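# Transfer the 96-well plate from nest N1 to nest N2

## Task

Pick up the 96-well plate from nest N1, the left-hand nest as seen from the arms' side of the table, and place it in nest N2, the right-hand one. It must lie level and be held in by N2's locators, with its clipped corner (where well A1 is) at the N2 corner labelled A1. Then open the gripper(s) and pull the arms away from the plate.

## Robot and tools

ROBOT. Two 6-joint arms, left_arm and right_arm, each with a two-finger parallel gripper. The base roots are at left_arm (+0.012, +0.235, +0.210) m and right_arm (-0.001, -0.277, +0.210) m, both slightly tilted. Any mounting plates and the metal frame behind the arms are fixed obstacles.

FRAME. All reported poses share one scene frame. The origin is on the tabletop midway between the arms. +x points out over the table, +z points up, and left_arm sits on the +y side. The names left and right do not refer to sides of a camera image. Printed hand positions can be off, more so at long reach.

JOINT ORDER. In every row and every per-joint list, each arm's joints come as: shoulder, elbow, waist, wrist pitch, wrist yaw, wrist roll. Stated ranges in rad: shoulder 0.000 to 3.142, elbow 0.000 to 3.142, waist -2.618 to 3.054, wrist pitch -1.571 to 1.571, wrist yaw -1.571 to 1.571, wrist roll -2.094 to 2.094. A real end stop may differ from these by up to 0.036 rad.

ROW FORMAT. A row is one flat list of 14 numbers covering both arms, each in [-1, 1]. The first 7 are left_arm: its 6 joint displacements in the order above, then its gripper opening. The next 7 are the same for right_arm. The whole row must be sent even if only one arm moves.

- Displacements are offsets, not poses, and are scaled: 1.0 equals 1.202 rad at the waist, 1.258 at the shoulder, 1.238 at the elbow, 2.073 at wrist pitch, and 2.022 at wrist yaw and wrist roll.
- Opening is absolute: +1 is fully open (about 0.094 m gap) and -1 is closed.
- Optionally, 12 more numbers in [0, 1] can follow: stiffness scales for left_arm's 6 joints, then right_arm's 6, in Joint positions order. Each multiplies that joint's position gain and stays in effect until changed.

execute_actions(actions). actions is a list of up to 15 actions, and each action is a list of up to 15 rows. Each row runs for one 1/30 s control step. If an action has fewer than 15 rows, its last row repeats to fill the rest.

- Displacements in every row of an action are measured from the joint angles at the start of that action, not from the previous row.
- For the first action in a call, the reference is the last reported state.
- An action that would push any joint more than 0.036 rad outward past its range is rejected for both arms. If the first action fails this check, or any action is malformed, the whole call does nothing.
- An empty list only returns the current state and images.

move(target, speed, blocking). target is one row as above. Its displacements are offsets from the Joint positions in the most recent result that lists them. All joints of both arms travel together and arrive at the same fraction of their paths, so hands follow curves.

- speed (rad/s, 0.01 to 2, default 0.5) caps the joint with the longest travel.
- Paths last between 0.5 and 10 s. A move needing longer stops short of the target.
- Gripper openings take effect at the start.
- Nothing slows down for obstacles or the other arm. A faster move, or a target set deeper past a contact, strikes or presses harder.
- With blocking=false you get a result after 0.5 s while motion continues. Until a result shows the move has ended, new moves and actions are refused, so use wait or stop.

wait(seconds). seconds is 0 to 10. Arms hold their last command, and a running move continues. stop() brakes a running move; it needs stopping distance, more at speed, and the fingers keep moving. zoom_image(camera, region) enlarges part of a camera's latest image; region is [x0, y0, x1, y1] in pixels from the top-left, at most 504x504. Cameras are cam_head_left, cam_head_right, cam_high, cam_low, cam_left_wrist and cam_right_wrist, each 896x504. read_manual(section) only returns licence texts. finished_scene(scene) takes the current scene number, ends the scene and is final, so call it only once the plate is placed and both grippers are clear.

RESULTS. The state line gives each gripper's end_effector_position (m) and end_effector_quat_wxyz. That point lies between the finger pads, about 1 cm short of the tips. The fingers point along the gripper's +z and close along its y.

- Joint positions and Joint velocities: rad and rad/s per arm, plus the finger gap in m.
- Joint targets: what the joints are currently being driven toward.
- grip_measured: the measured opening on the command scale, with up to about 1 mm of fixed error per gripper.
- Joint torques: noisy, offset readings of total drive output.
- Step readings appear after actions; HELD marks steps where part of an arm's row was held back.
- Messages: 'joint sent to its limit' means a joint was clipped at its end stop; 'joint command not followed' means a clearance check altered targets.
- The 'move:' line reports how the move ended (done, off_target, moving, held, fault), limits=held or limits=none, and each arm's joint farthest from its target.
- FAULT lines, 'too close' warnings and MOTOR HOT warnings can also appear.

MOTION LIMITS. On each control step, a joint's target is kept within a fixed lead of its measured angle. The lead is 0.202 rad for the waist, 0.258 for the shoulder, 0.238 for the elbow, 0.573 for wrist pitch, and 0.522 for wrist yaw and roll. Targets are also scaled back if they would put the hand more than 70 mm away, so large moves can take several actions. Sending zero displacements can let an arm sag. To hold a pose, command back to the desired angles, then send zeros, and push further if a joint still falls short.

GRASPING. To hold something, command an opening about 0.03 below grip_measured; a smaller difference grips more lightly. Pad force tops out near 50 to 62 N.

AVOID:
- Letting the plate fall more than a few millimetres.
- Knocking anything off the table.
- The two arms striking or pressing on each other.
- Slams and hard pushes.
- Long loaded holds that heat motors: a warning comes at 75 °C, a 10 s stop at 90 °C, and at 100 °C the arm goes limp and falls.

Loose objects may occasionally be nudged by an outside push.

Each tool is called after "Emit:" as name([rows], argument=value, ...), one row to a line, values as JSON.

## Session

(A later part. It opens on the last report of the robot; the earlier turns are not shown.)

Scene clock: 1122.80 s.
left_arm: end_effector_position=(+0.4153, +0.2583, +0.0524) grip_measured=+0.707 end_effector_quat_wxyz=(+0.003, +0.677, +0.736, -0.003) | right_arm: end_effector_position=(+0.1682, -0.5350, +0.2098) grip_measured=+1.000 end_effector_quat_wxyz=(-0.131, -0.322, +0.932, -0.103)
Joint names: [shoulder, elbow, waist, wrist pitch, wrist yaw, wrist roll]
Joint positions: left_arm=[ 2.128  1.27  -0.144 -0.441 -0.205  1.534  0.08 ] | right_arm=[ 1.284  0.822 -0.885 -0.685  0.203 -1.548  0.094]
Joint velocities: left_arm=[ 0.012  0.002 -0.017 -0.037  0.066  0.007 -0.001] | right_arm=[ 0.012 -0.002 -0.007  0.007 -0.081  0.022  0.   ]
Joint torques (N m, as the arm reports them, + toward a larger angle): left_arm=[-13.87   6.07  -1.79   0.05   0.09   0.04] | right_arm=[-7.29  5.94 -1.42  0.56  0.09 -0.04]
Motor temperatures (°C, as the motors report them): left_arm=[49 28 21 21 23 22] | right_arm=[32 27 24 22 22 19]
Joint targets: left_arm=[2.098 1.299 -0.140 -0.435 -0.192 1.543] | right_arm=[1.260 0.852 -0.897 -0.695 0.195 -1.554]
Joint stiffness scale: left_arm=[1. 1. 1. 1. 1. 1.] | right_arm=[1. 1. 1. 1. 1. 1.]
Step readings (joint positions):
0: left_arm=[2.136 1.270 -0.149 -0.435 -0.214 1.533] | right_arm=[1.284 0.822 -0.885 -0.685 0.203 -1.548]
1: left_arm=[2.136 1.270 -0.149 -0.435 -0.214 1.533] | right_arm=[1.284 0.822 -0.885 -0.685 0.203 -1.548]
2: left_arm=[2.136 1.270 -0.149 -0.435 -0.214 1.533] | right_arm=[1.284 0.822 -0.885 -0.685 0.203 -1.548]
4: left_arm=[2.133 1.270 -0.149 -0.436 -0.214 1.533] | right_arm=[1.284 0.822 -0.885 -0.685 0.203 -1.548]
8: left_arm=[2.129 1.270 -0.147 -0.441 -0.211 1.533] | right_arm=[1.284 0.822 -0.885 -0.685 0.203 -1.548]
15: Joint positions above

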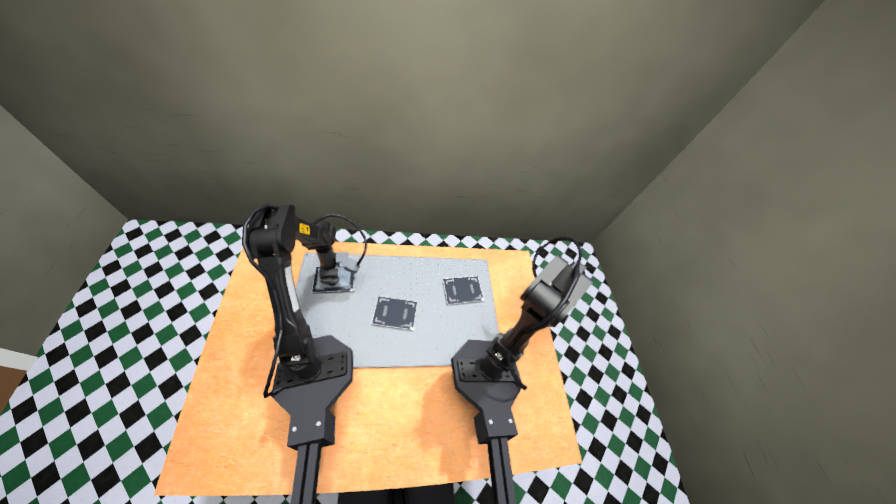

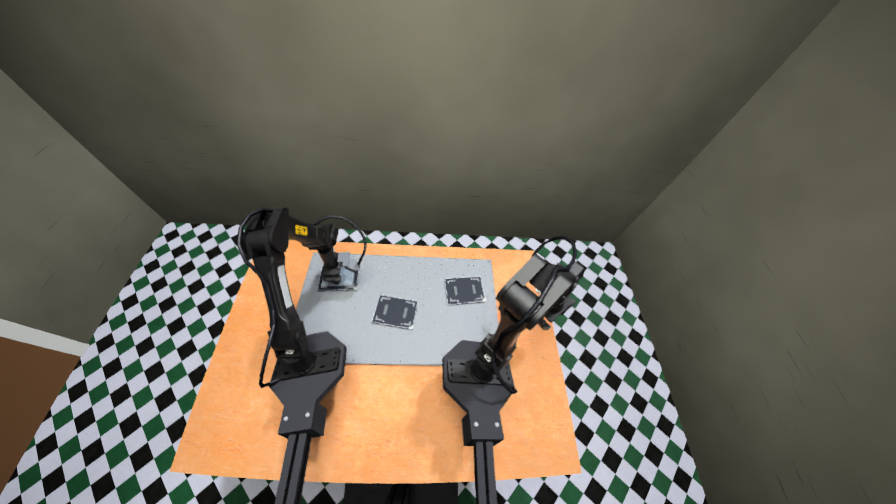

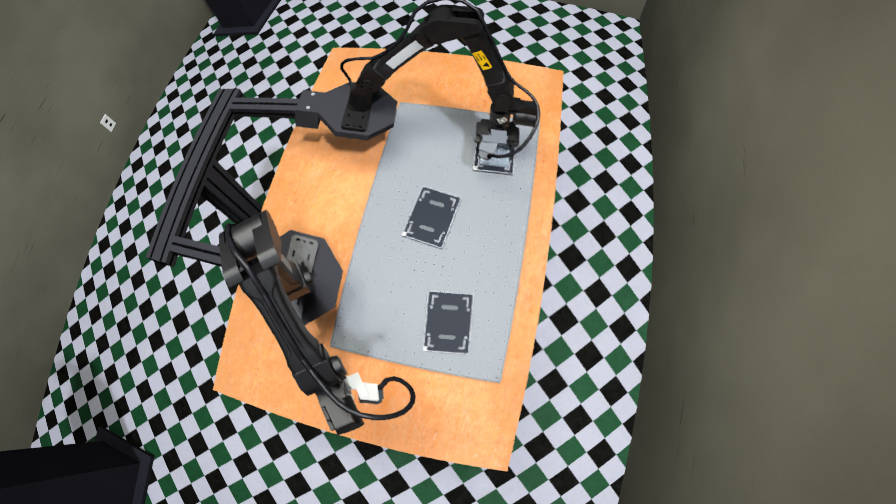

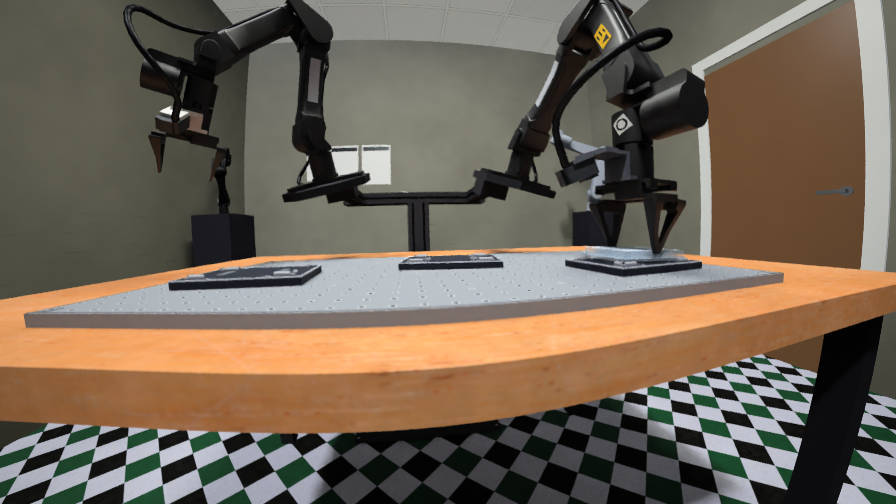

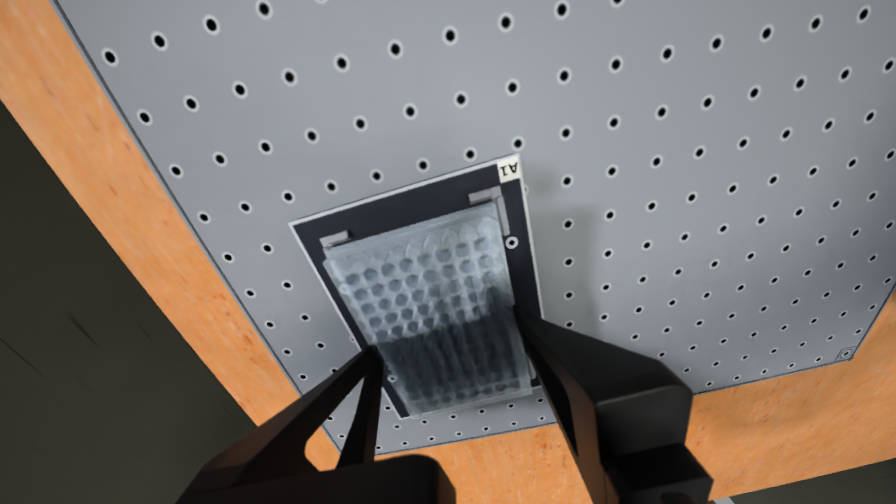

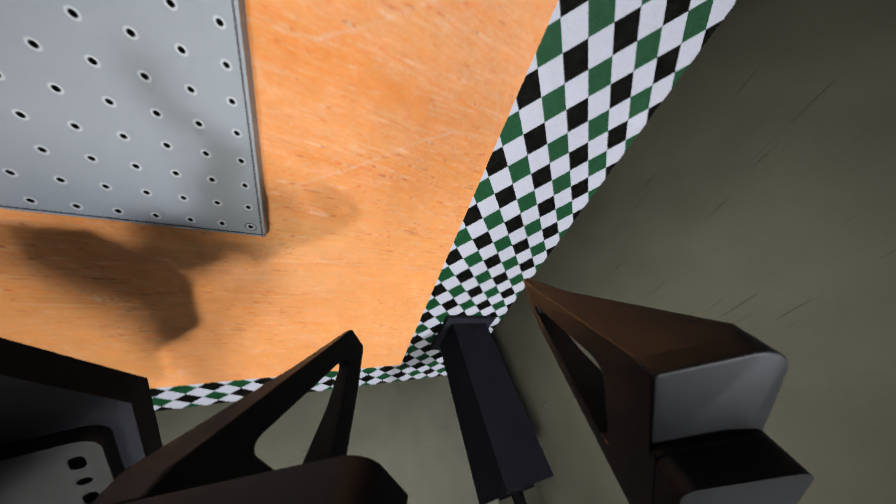

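Emit:
execute_actions([
  [[-0.020,0.0234,0.004,0.003,0.004,0.0045,0.685,-0.019,0.024,-0.010,-0.005,-0.004,-0.003,1],[-0.016,0.0234,0.005,0.003,0.002,0.0045,0.685,-0.019,0.024,-0.010,-0.005,-0.004,-0.003,1],[-0.012,0.0234,0.006,0.003,0.0,0.0045,0.685,-0.019,0.024,-0.010,-0.005,-0.004,-0.003,1],[-0.008,0.0234,0.007,0.003,-0.002,0.0045,0.685,-0.019,0.024,-0.010,-0.005,-0.004,-0.003,1],[-0.005,0.0234,0.008,0.003,-0.004,0.0045,0.685,-0.019,0.024,-0.010,-0.005,-0.004,-0.003,1],[-0.002,0.0234,0.009,0.003,-0.006,0.0045,0.685,-0.019,0.024,-0.010,-0.005,-0.004,-0.003,1],[0.001,0.0234,0.010,0.003,-0.007,0.005,0.685,-0.019,0.024,-0.010,-0.005,-0.004,-0.003,1],[0.003,0.0234,0.010,0.003,-0.008,0.0055,0.685,-0.019,0.024,-0.010,-0.005,-0.004,-0.003,1],[0.005,0.0234,0.009,0.003,-0.008,0.0055,0.685,-0.019,0.024,-0.010,-0.005,-0.004,-0.003,1],[0.006,0.0234,0.007,0.003,-0.008,0.0055,0.685,-0.019,0.024,-0.010,-0.005,-0.004,-0.003,1],[0.007,0.0234,0.006,0.003,-0.008,0.0055,0.685,-0.019,0.024,-0.010,-0.005,-0.004,-0.003,1]],
])

Scene clock: 1163.90 s.
left_arm: end_effector_position=(+0.4152, +0.2584, +0.0524) grip_measured=+0.707 end_effector_quat_wxyz=(+0.003, +0.677, +0.736, -0.003) | right_arm: end_effector_position=(+0.1682, -0.5350, +0.2098) grip_measured=+1.000 end_effector_quat_wxyz=(-0.131, -0.322, +0.932, -0.103)
Joint names: [shoulder, elbow, waist, wrist pitch, wrist yaw, wrist roll]
Joint positions: left_arm=[ 2.128  1.27  -0.144 -0.441 -0.205  1.535  0.08 ] | right_arm=[ 1.284  0.822 -0.885 -0.685  0.203 -1.548  0.094]
Joint velocities: left_arm=[ 0.002 -0.017  0.007  0.022  0.037  0.022 -0.001] | right_arm=[-0.002  0.007  0.002 -0.037  0.051 -0.022  0.   ]
Joint torques (N m, as the arm reports them, + toward a larger angle): left_arm=[-10.63   6.06  -1.55   0.06  -0.19   0.05] | right_arm=[-7.23  6.   -1.4   0.55  0.09 -0.04]
Motor temperatures (°C, as the motors report them): left_arm=[51 28 21 21 23 22] | right_arm=[32 28 24 22 22 19]
Joint targets: left_arm=[2.137 1.299 -0.137 -0.435 -0.221 1.546] | right_arm=[1.260 0.852 -0.897 -0.695 0.195 -1.554]
Joint stiffness scale: left_arm=[1. 1. 1. 1. 1. 1.] | right_arm=[1. 1. 1. 1. 1. 1.]
Step readings (joint positions):
0: left_arm=[2.128 1.270 -0.144 -0.441 -0.205 1.534] | right_arm=[1.284 0.822 -0.885 -0.685 0.203 -1.548]
1: left_arm=[2.128 1.270 -0.144 -0.441 -0.205 1.534] | right_arm=[1.284 0.822 -0.885 -0.685 0.203 -1.548]
2: left_arm=[2.128 1.270 -0.144 -0.441 -0.205 1.534] | right_arm=[1.284 0.822 -0.885 -0.685 0.203 -1.548]
4: left_arm=[2.128 1.270 -0.144 -0.441 -0.205 1.534] | right_arm=[1.284 0.822 -0.885 -0.685 0.203 -1.548]
8: left_arm=[2.128 1.270 -0.144 -0.441 -0.205 1.535] | right_arm=[1.284 0.822 -0.885 -0.685 0.203 -1.548]
15: Joint positions above

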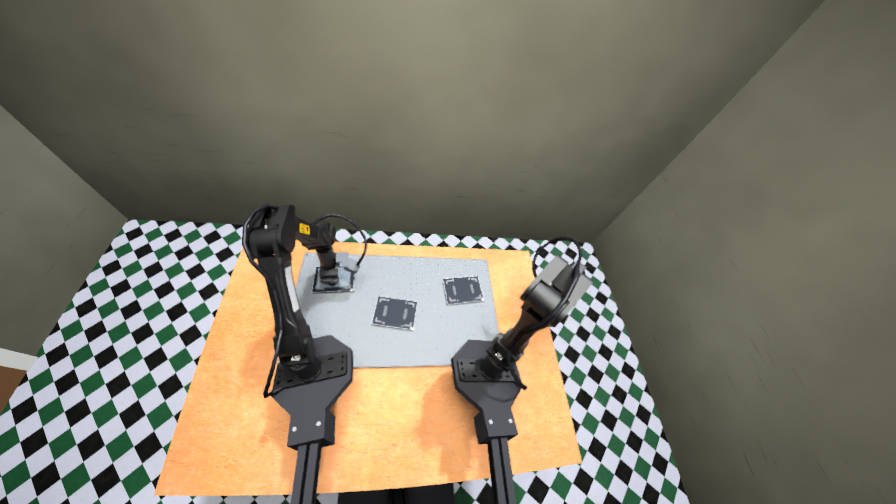

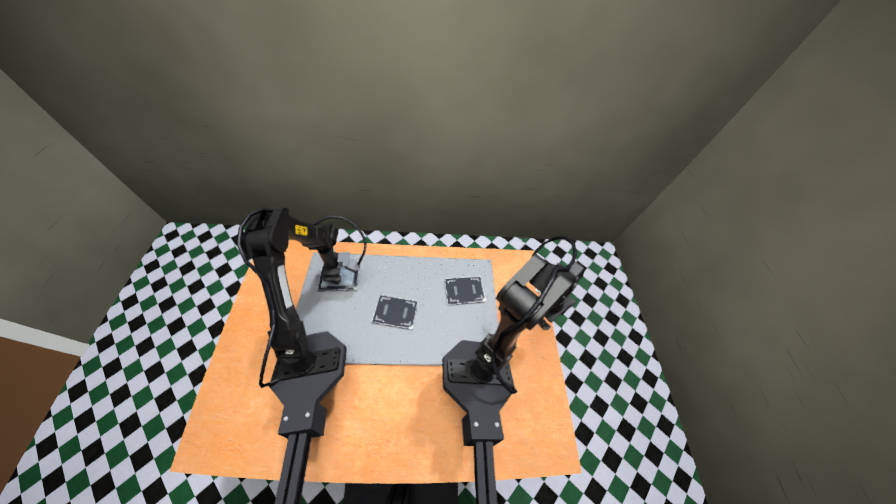

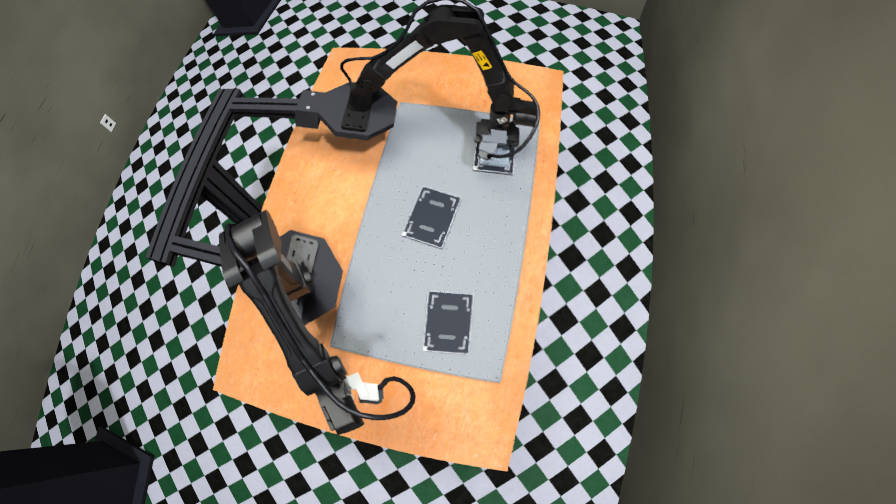

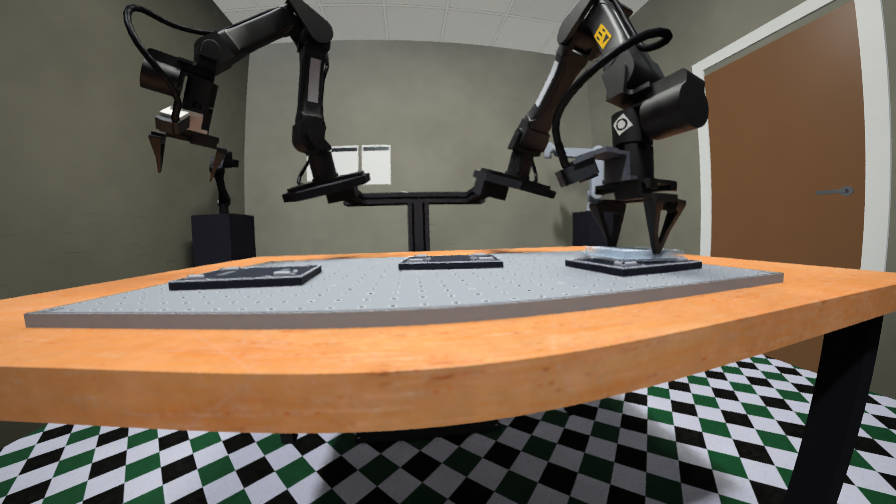

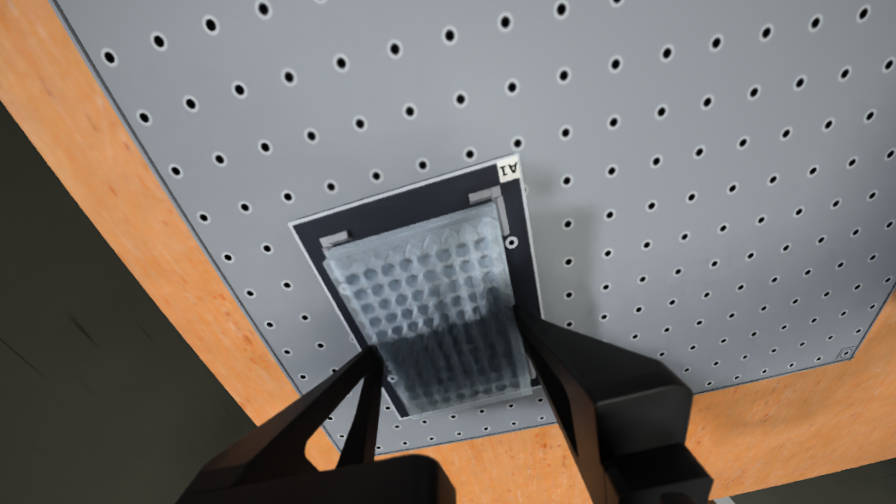

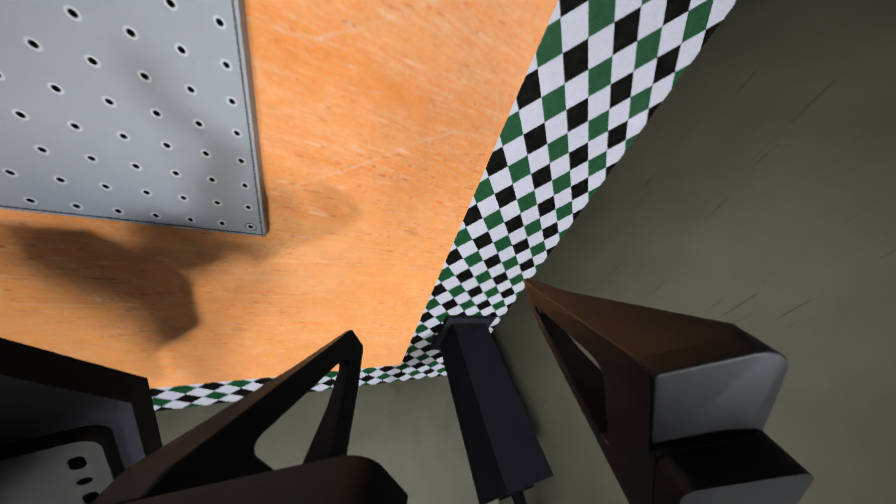

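Emit:
move(target=[0.017,0.0234,0.004,0.0105,-0.0114,0.003,0.685,-0.019,0.024,-0.010,-0.005,-0.004,-0.003,1], speed=0.04)

Emit:
zoom_image(camera="cam_left_wrist", region=[290,160,550,300])

Scene clock: 1177.50 s.
left_arm: end_effector_position=(+0.4147, +0.2581, +0.0499) grip_measured=+0.707 end_effector_quat_wxyz=(+0.001, +0.678, +0.735, -0.003) | right_arm: end_effector_position=(+0.1682, -0.5350, +0.2098) grip_measured=+1.000 end_effector_quat_wxyz=(-0.131, -0.322, +0.932, -0.103)
Joint names: [shoulder, elbow, waist, wrist pitch, wrist yaw, wrist roll]
Joint positions: left_arm=[ 2.135  1.27  -0.144 -0.436 -0.207  1.536  0.08 ] | right_arm=[ 1.284  0.822 -0.885 -0.685  0.203 -1.548  0.094]
Joint velocities: left_arm=[-0.022 -0.002 -0.022  0.051 -0.022 -0.007  0.001] | right_arm=[ 0.012 -0.002 -0.007 -0.007  0.022  0.022  0.   ]
Joint torques (N m, as the arm reports them, + toward a larger angle): left_arm=[-10.17   6.05  -1.73   0.16  -0.24   0.01] | right_arm=[-7.22  5.97 -1.39  0.56  0.09 -0.02]
Motor temperatures (°C, as the motors report them): left_arm=[48 28 21 21 23 22] | right_arm=[32 28 24 22 22 19]
Joint targets: left_arm=[2.149 1.299 -0.140 -0.419 -0.228 1.541] | right_arm=[1.260 0.852 -0.897 -0.695 0.195 -1.554]
Joint stiffness scale: left_arm=[1. 1. 1. 1. 1. 1.] | right_arm=[1. 1. 1. 1. 1. 1.]
move: off_target (left_arm, right_arm); limits=none; left_arm: farthest joint: the elbow, 0.029 radians from its target (0.029 radians at the start); right_arm: farthest joint: the elbow, 0.029 radians from its target (0.029 radians at the start)

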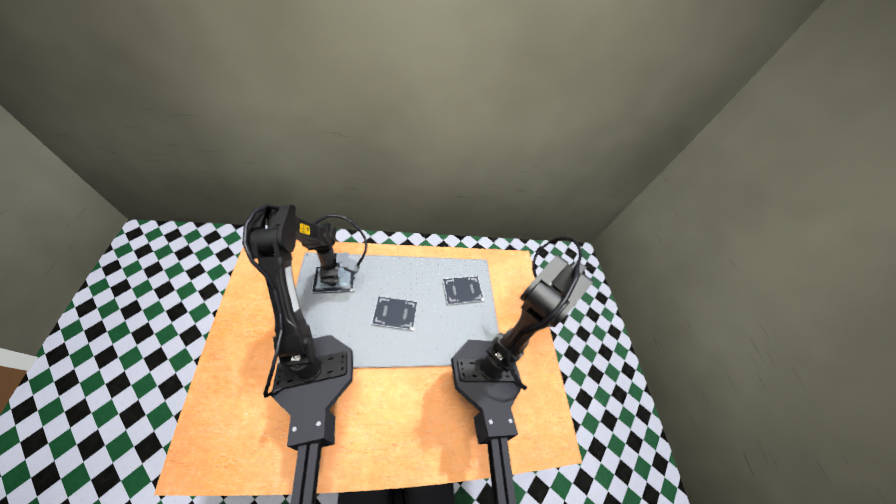

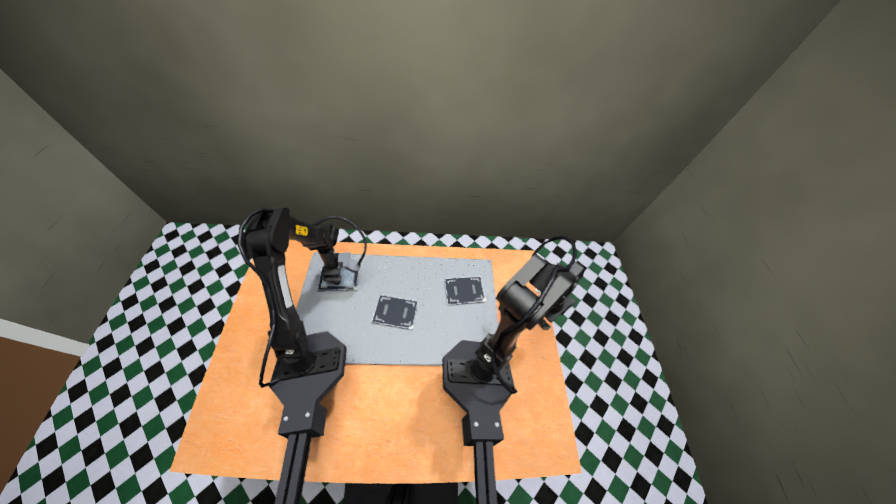

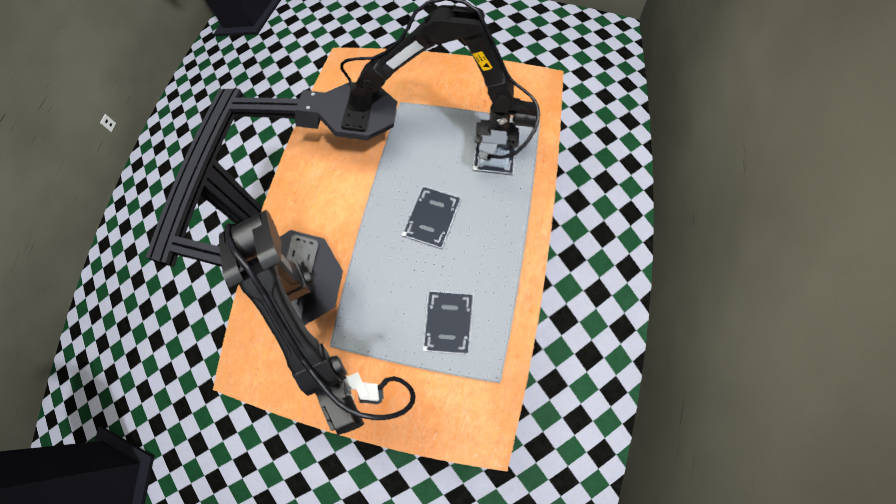

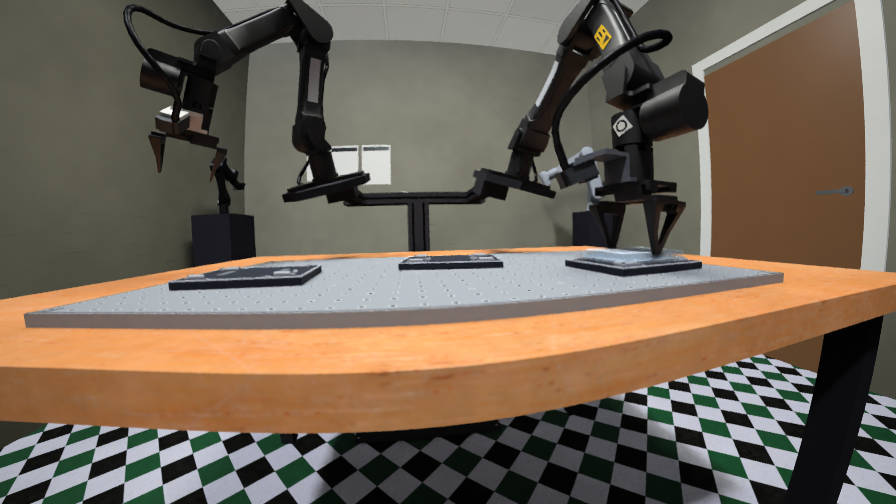

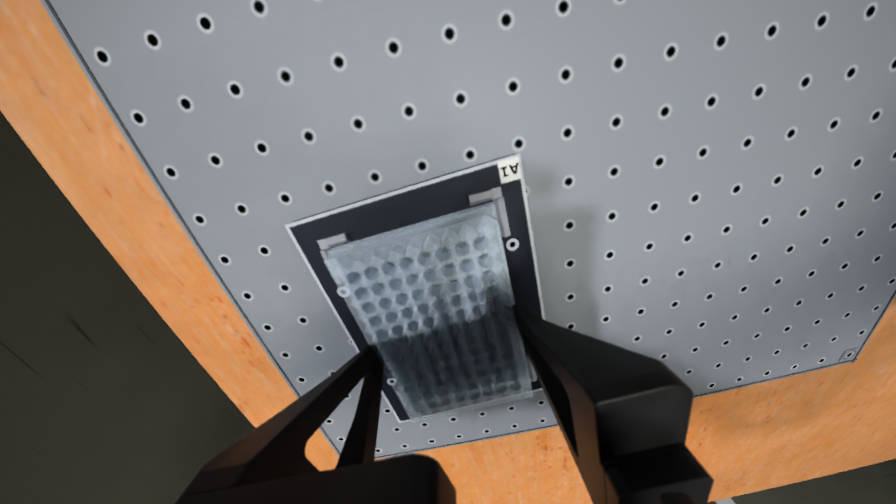

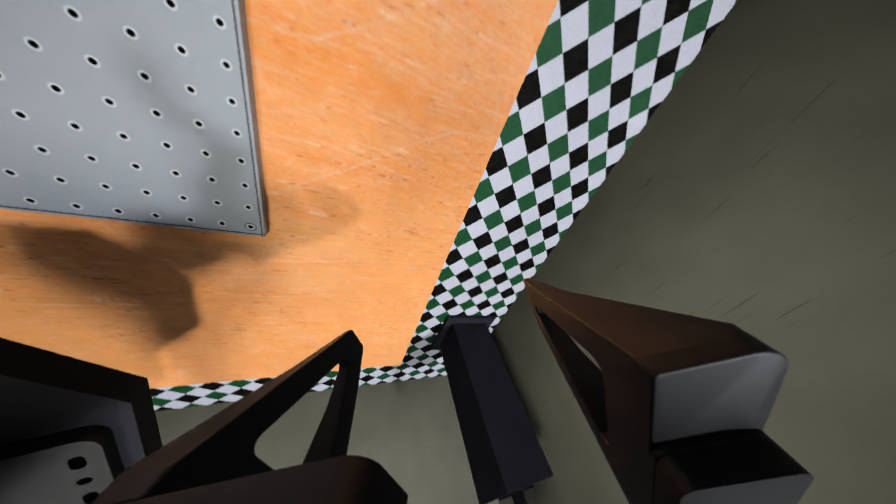

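Region (290, 160, 550, 300) of cam_left_wrist's 896x504 image, scaled by 1.938, with more detail than that image has; it fills the top 271 rows of this view, and the rest is white.

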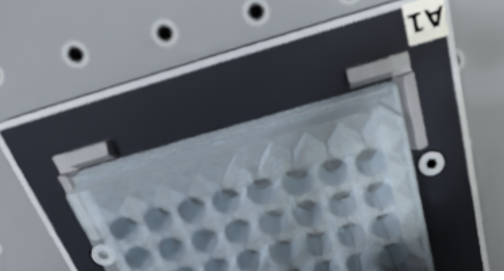

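Emit:
zoom_image(camera="cam_low", region=[595,250,655,275])

Emit:
zoom_image(camera="cam_low", region=[380,240,520,280])

Emit:
zoom_image(camera="cam_left_wrist", region=[300,215,390,305])

Region (595, 250, 655, 275) of cam_low's 896x504 image, scaled by 8.400, with more detail than that image has; it fills the top 210 rows of this view, and the rest is white.

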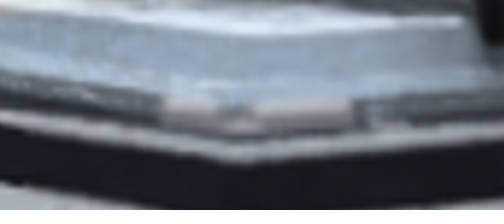

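Region (380, 240, 520, 280) of cam_low's 896x504 image, scaled by 3.600, with more detail than that image has; it fills the top 144 rows of this view, and the rest is white.

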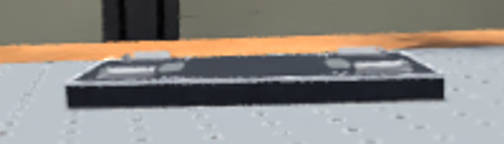

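Region (300, 215, 390, 305) of cam_left_wrist's 896x504 image, scaled by 5.600, with more detail than that image has.

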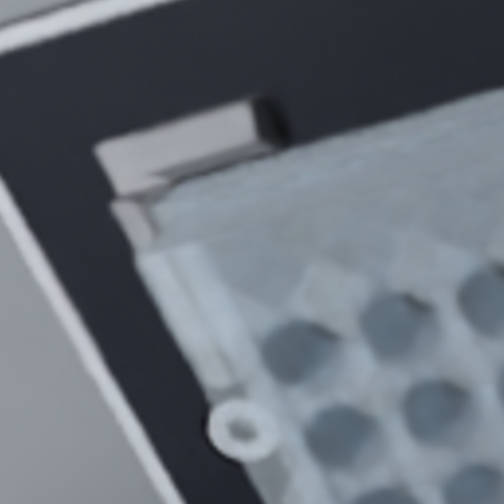

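Emit:
execute_actions([
  [[0.008,0.0234,0.004,0.007,-0.008,0.003,0.69,-0.019,0.024,-0.010,-0.005,-0.004,-0.003,1],[0.006,0.0234,0.004,0.006,-0.006,0.003,0.695,-0.019,0.024,-0.010,-0.005,-0.004,-0.003,1],[0.004,0.0234,0.004,0.005,-0.004,0.003,0.70,-0.019,0.024,-0.010,-0.005,-0.004,-0.003,1],[0.002,0.0234,0.004,0.004,-0.002,0.003,0.705,-0.019,0.024,-0.010,-0.005,-0.004,-0.003,1],[0.0,0.0234,0.004,0.003,0,0.003,0.71,-0.019,0.024,-0.010,-0.005,-0.004,-0.003,1],[0.0,0.0234,0.004,0.003,0,0.003,0.72,-0.019,0.024,-0.010,-0.005,-0.004,-0.003,1],[0.0,0.0234,0.004,0.003,0,0.003,0.74,-0.019,0.024,-0.010,-0.005,-0.004,-0.003,1],[0.0,0.0234,0.004,0.003,0,0.003,0.77,-0.019,0.024,-0.010,-0.005,-0.004,-0.003,1],[0.0,0.0234,0.004,0.003,0,0.003,0.81,-0.019,0.024,-0.010,-0.005,-0.004,-0.003,1],[0.0,0.0234,0.004,0.003,0,0.003,0.85,-0.019,0.024,-0.010,-0.005,-0.004,-0.003,1],[0.0,0.0234,0.004,0.003,0,0.003,0.89,-0.019,0.024,-0.010,-0.005,-0.004,-0.003,1],[0.0,0.0234,0.004,0.003,0,0.003,0.93,-0.019,0.024,-0.010,-0.005,-0.004,-0.003,1],[0.0,0.0234,0.004,0.003,0,0.003,0.97,-0.019,0.024,-0.010,-0.005,-0.004,-0.003,1],[0.0,0.0234,0.004,0.003,0,0.003,1.0,-0.019,0.024,-0.010,-0.005,-0.004,-0.003,1]],
])

Emit:
zoom_image(camera="cam_left_wrist", region=[280,140,600,420])

Scene clock: 1209.03 s.
left_arm: end_effector_position=(+0.4151, +0.2581, +0.0499) grip_measured=+1.000 end_effector_quat_wxyz=(+0.002, +0.677, +0.736, -0.002) | right_arm: end_effector_position=(+0.1682, -0.5350, +0.2098) grip_measured=+1.000 end_effector_quat_wxyz=(-0.131, -0.322, +0.932, -0.103)
Joint names: [shoulder, elbow, waist, wrist pitch, wrist yaw, wrist roll]
Joint positions: left_arm=[ 2.135  1.27  -0.144 -0.434 -0.207  1.536  0.094] | right_arm=[ 1.284  0.822 -0.885 -0.685  0.203 -1.548  0.094]
Joint velocities: left_arm=[ 0.007 -0.007 -0.002  0.051 -0.051 -0.037  0.   ] | right_arm=[ 0.002 -0.007 -0.022  0.007 -0.125  0.007  0.   ]
Joint torques (N m, as the arm reports them, + toward a larger angle): left_arm=[-11.36   6.03  -1.83   0.03  -0.02   0.01] | right_arm=[-7.22  6.   -1.38  0.56  0.09 -0.04]
Motor temperatures (°C, as the motors report them): left_arm=[46 28 21 21 23 22] | right_arm=[32 28 24 22 22 19]
Joint targets: left_arm=[2.135 1.299 -0.140 -0.429 -0.207 1.542] | right_arm=[1.260 0.852 -0.897 -0.695 0.195 -1.554]
Joint stiffness scale: left_arm=[1. 1. 1. 1. 1. 1.] | right_arm=[1. 1. 1. 1. 1. 1.]
Step readings (joint positions):
0: left_arm=[2.135 1.270 -0.144 -0.436 -0.207 1.536] | right_arm=[1.284 0.822 -0.885 -0.685 0.203 -1.548]
1: left_arm=[2.135 1.270 -0.144 -0.436 -0.207 1.536] | right_arm=[1.284 0.822 -0.885 -0.685 0.203 -1.548]
2: left_arm=[2.135 1.270 -0.144 -0.436 -0.207 1.536] | right_arm=[1.284 0.822 -0.885 -0.685 0.203 -1.548]
4: left_arm=[2.135 1.270 -0.144 -0.436 -0.207 1.536] | right_arm=[1.284 0.822 -0.885 -0.685 0.203 -1.548]
8: left_arm=[2.135 1.270 -0.144 -0.436 -0.207 1.536] | right_arm=[1.284 0.822 -0.885 -0.685 0.203 -1.548]
15: Joint positions above

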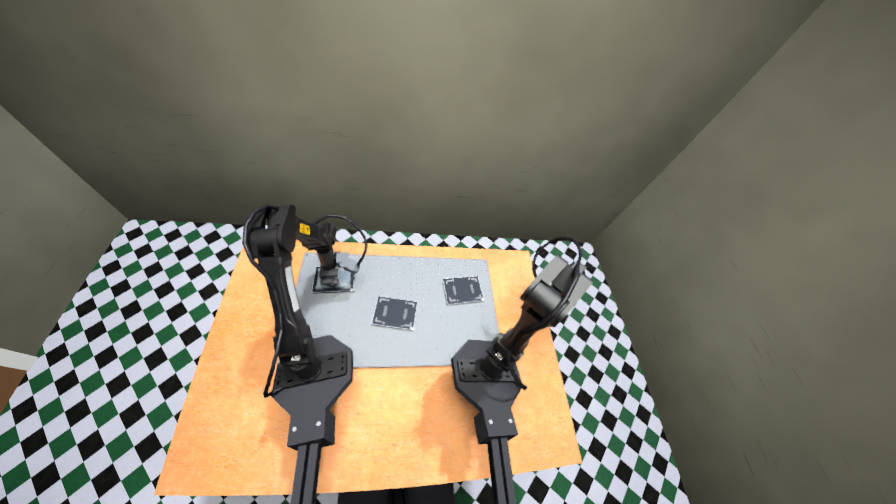

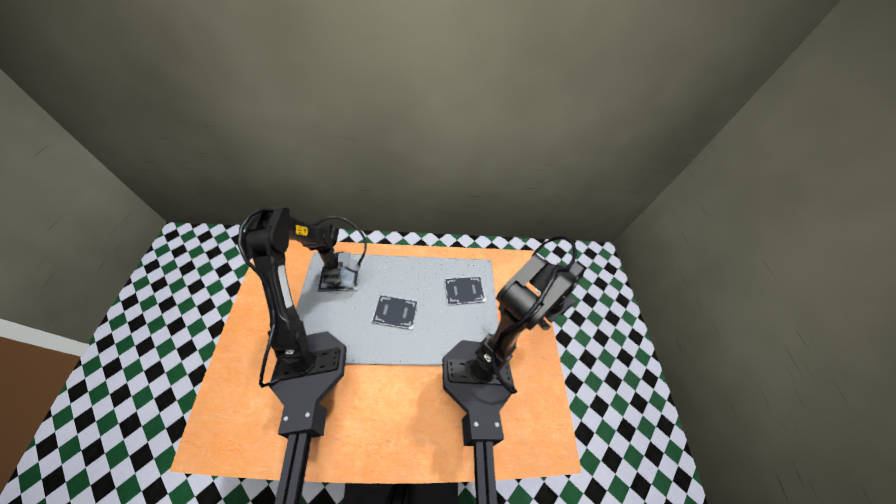

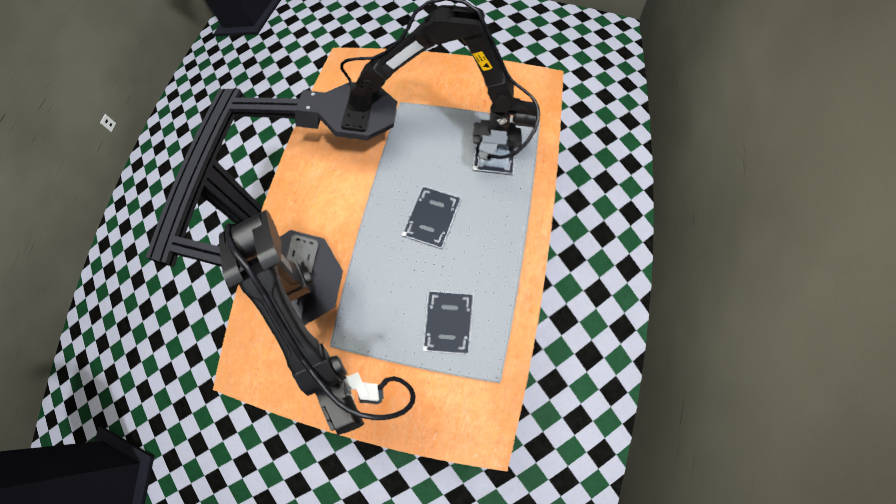

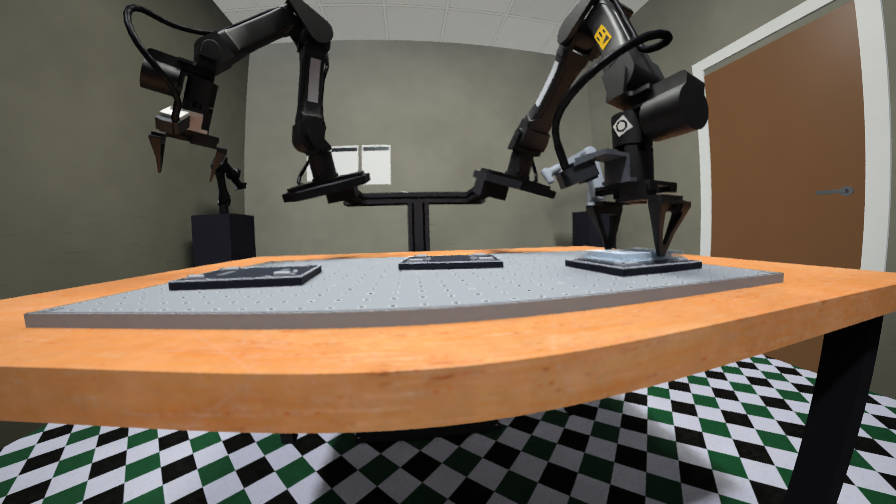

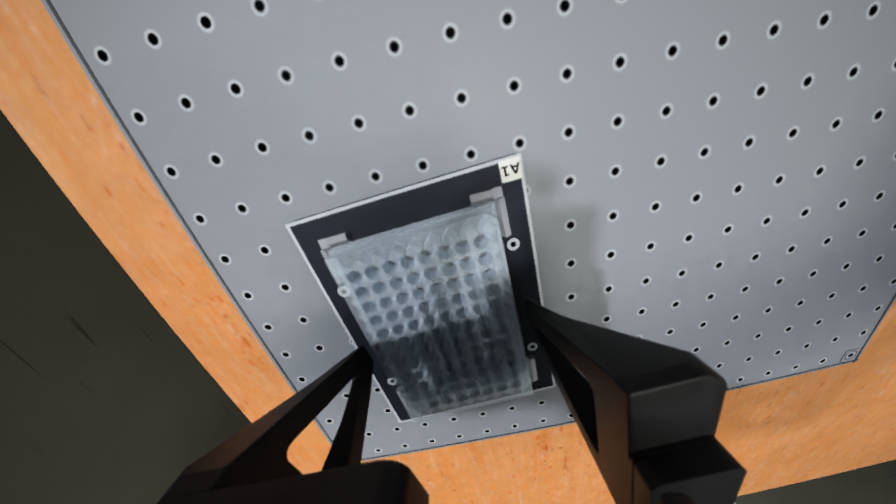

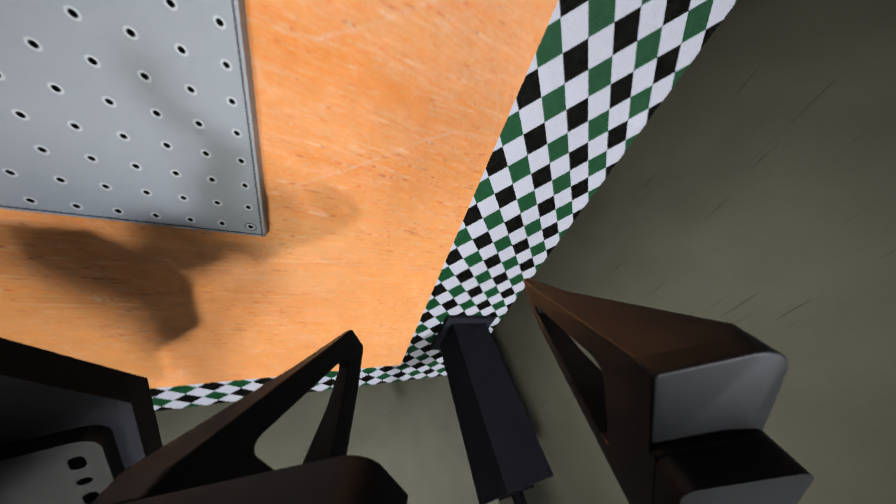

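Region (280, 140, 600, 420) of cam_left_wrist's 896x504 image, scaled by 1.575, with more detail than that image has; it fills the top 441 rows of this view, and the rest is white.

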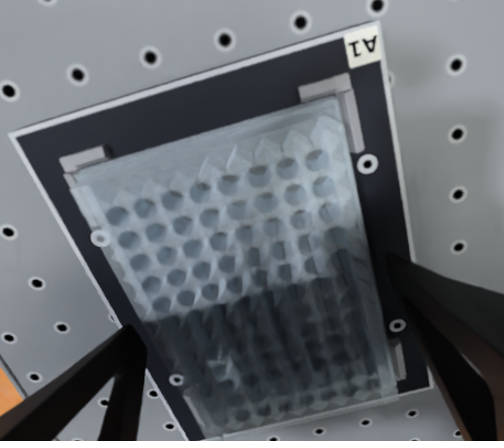

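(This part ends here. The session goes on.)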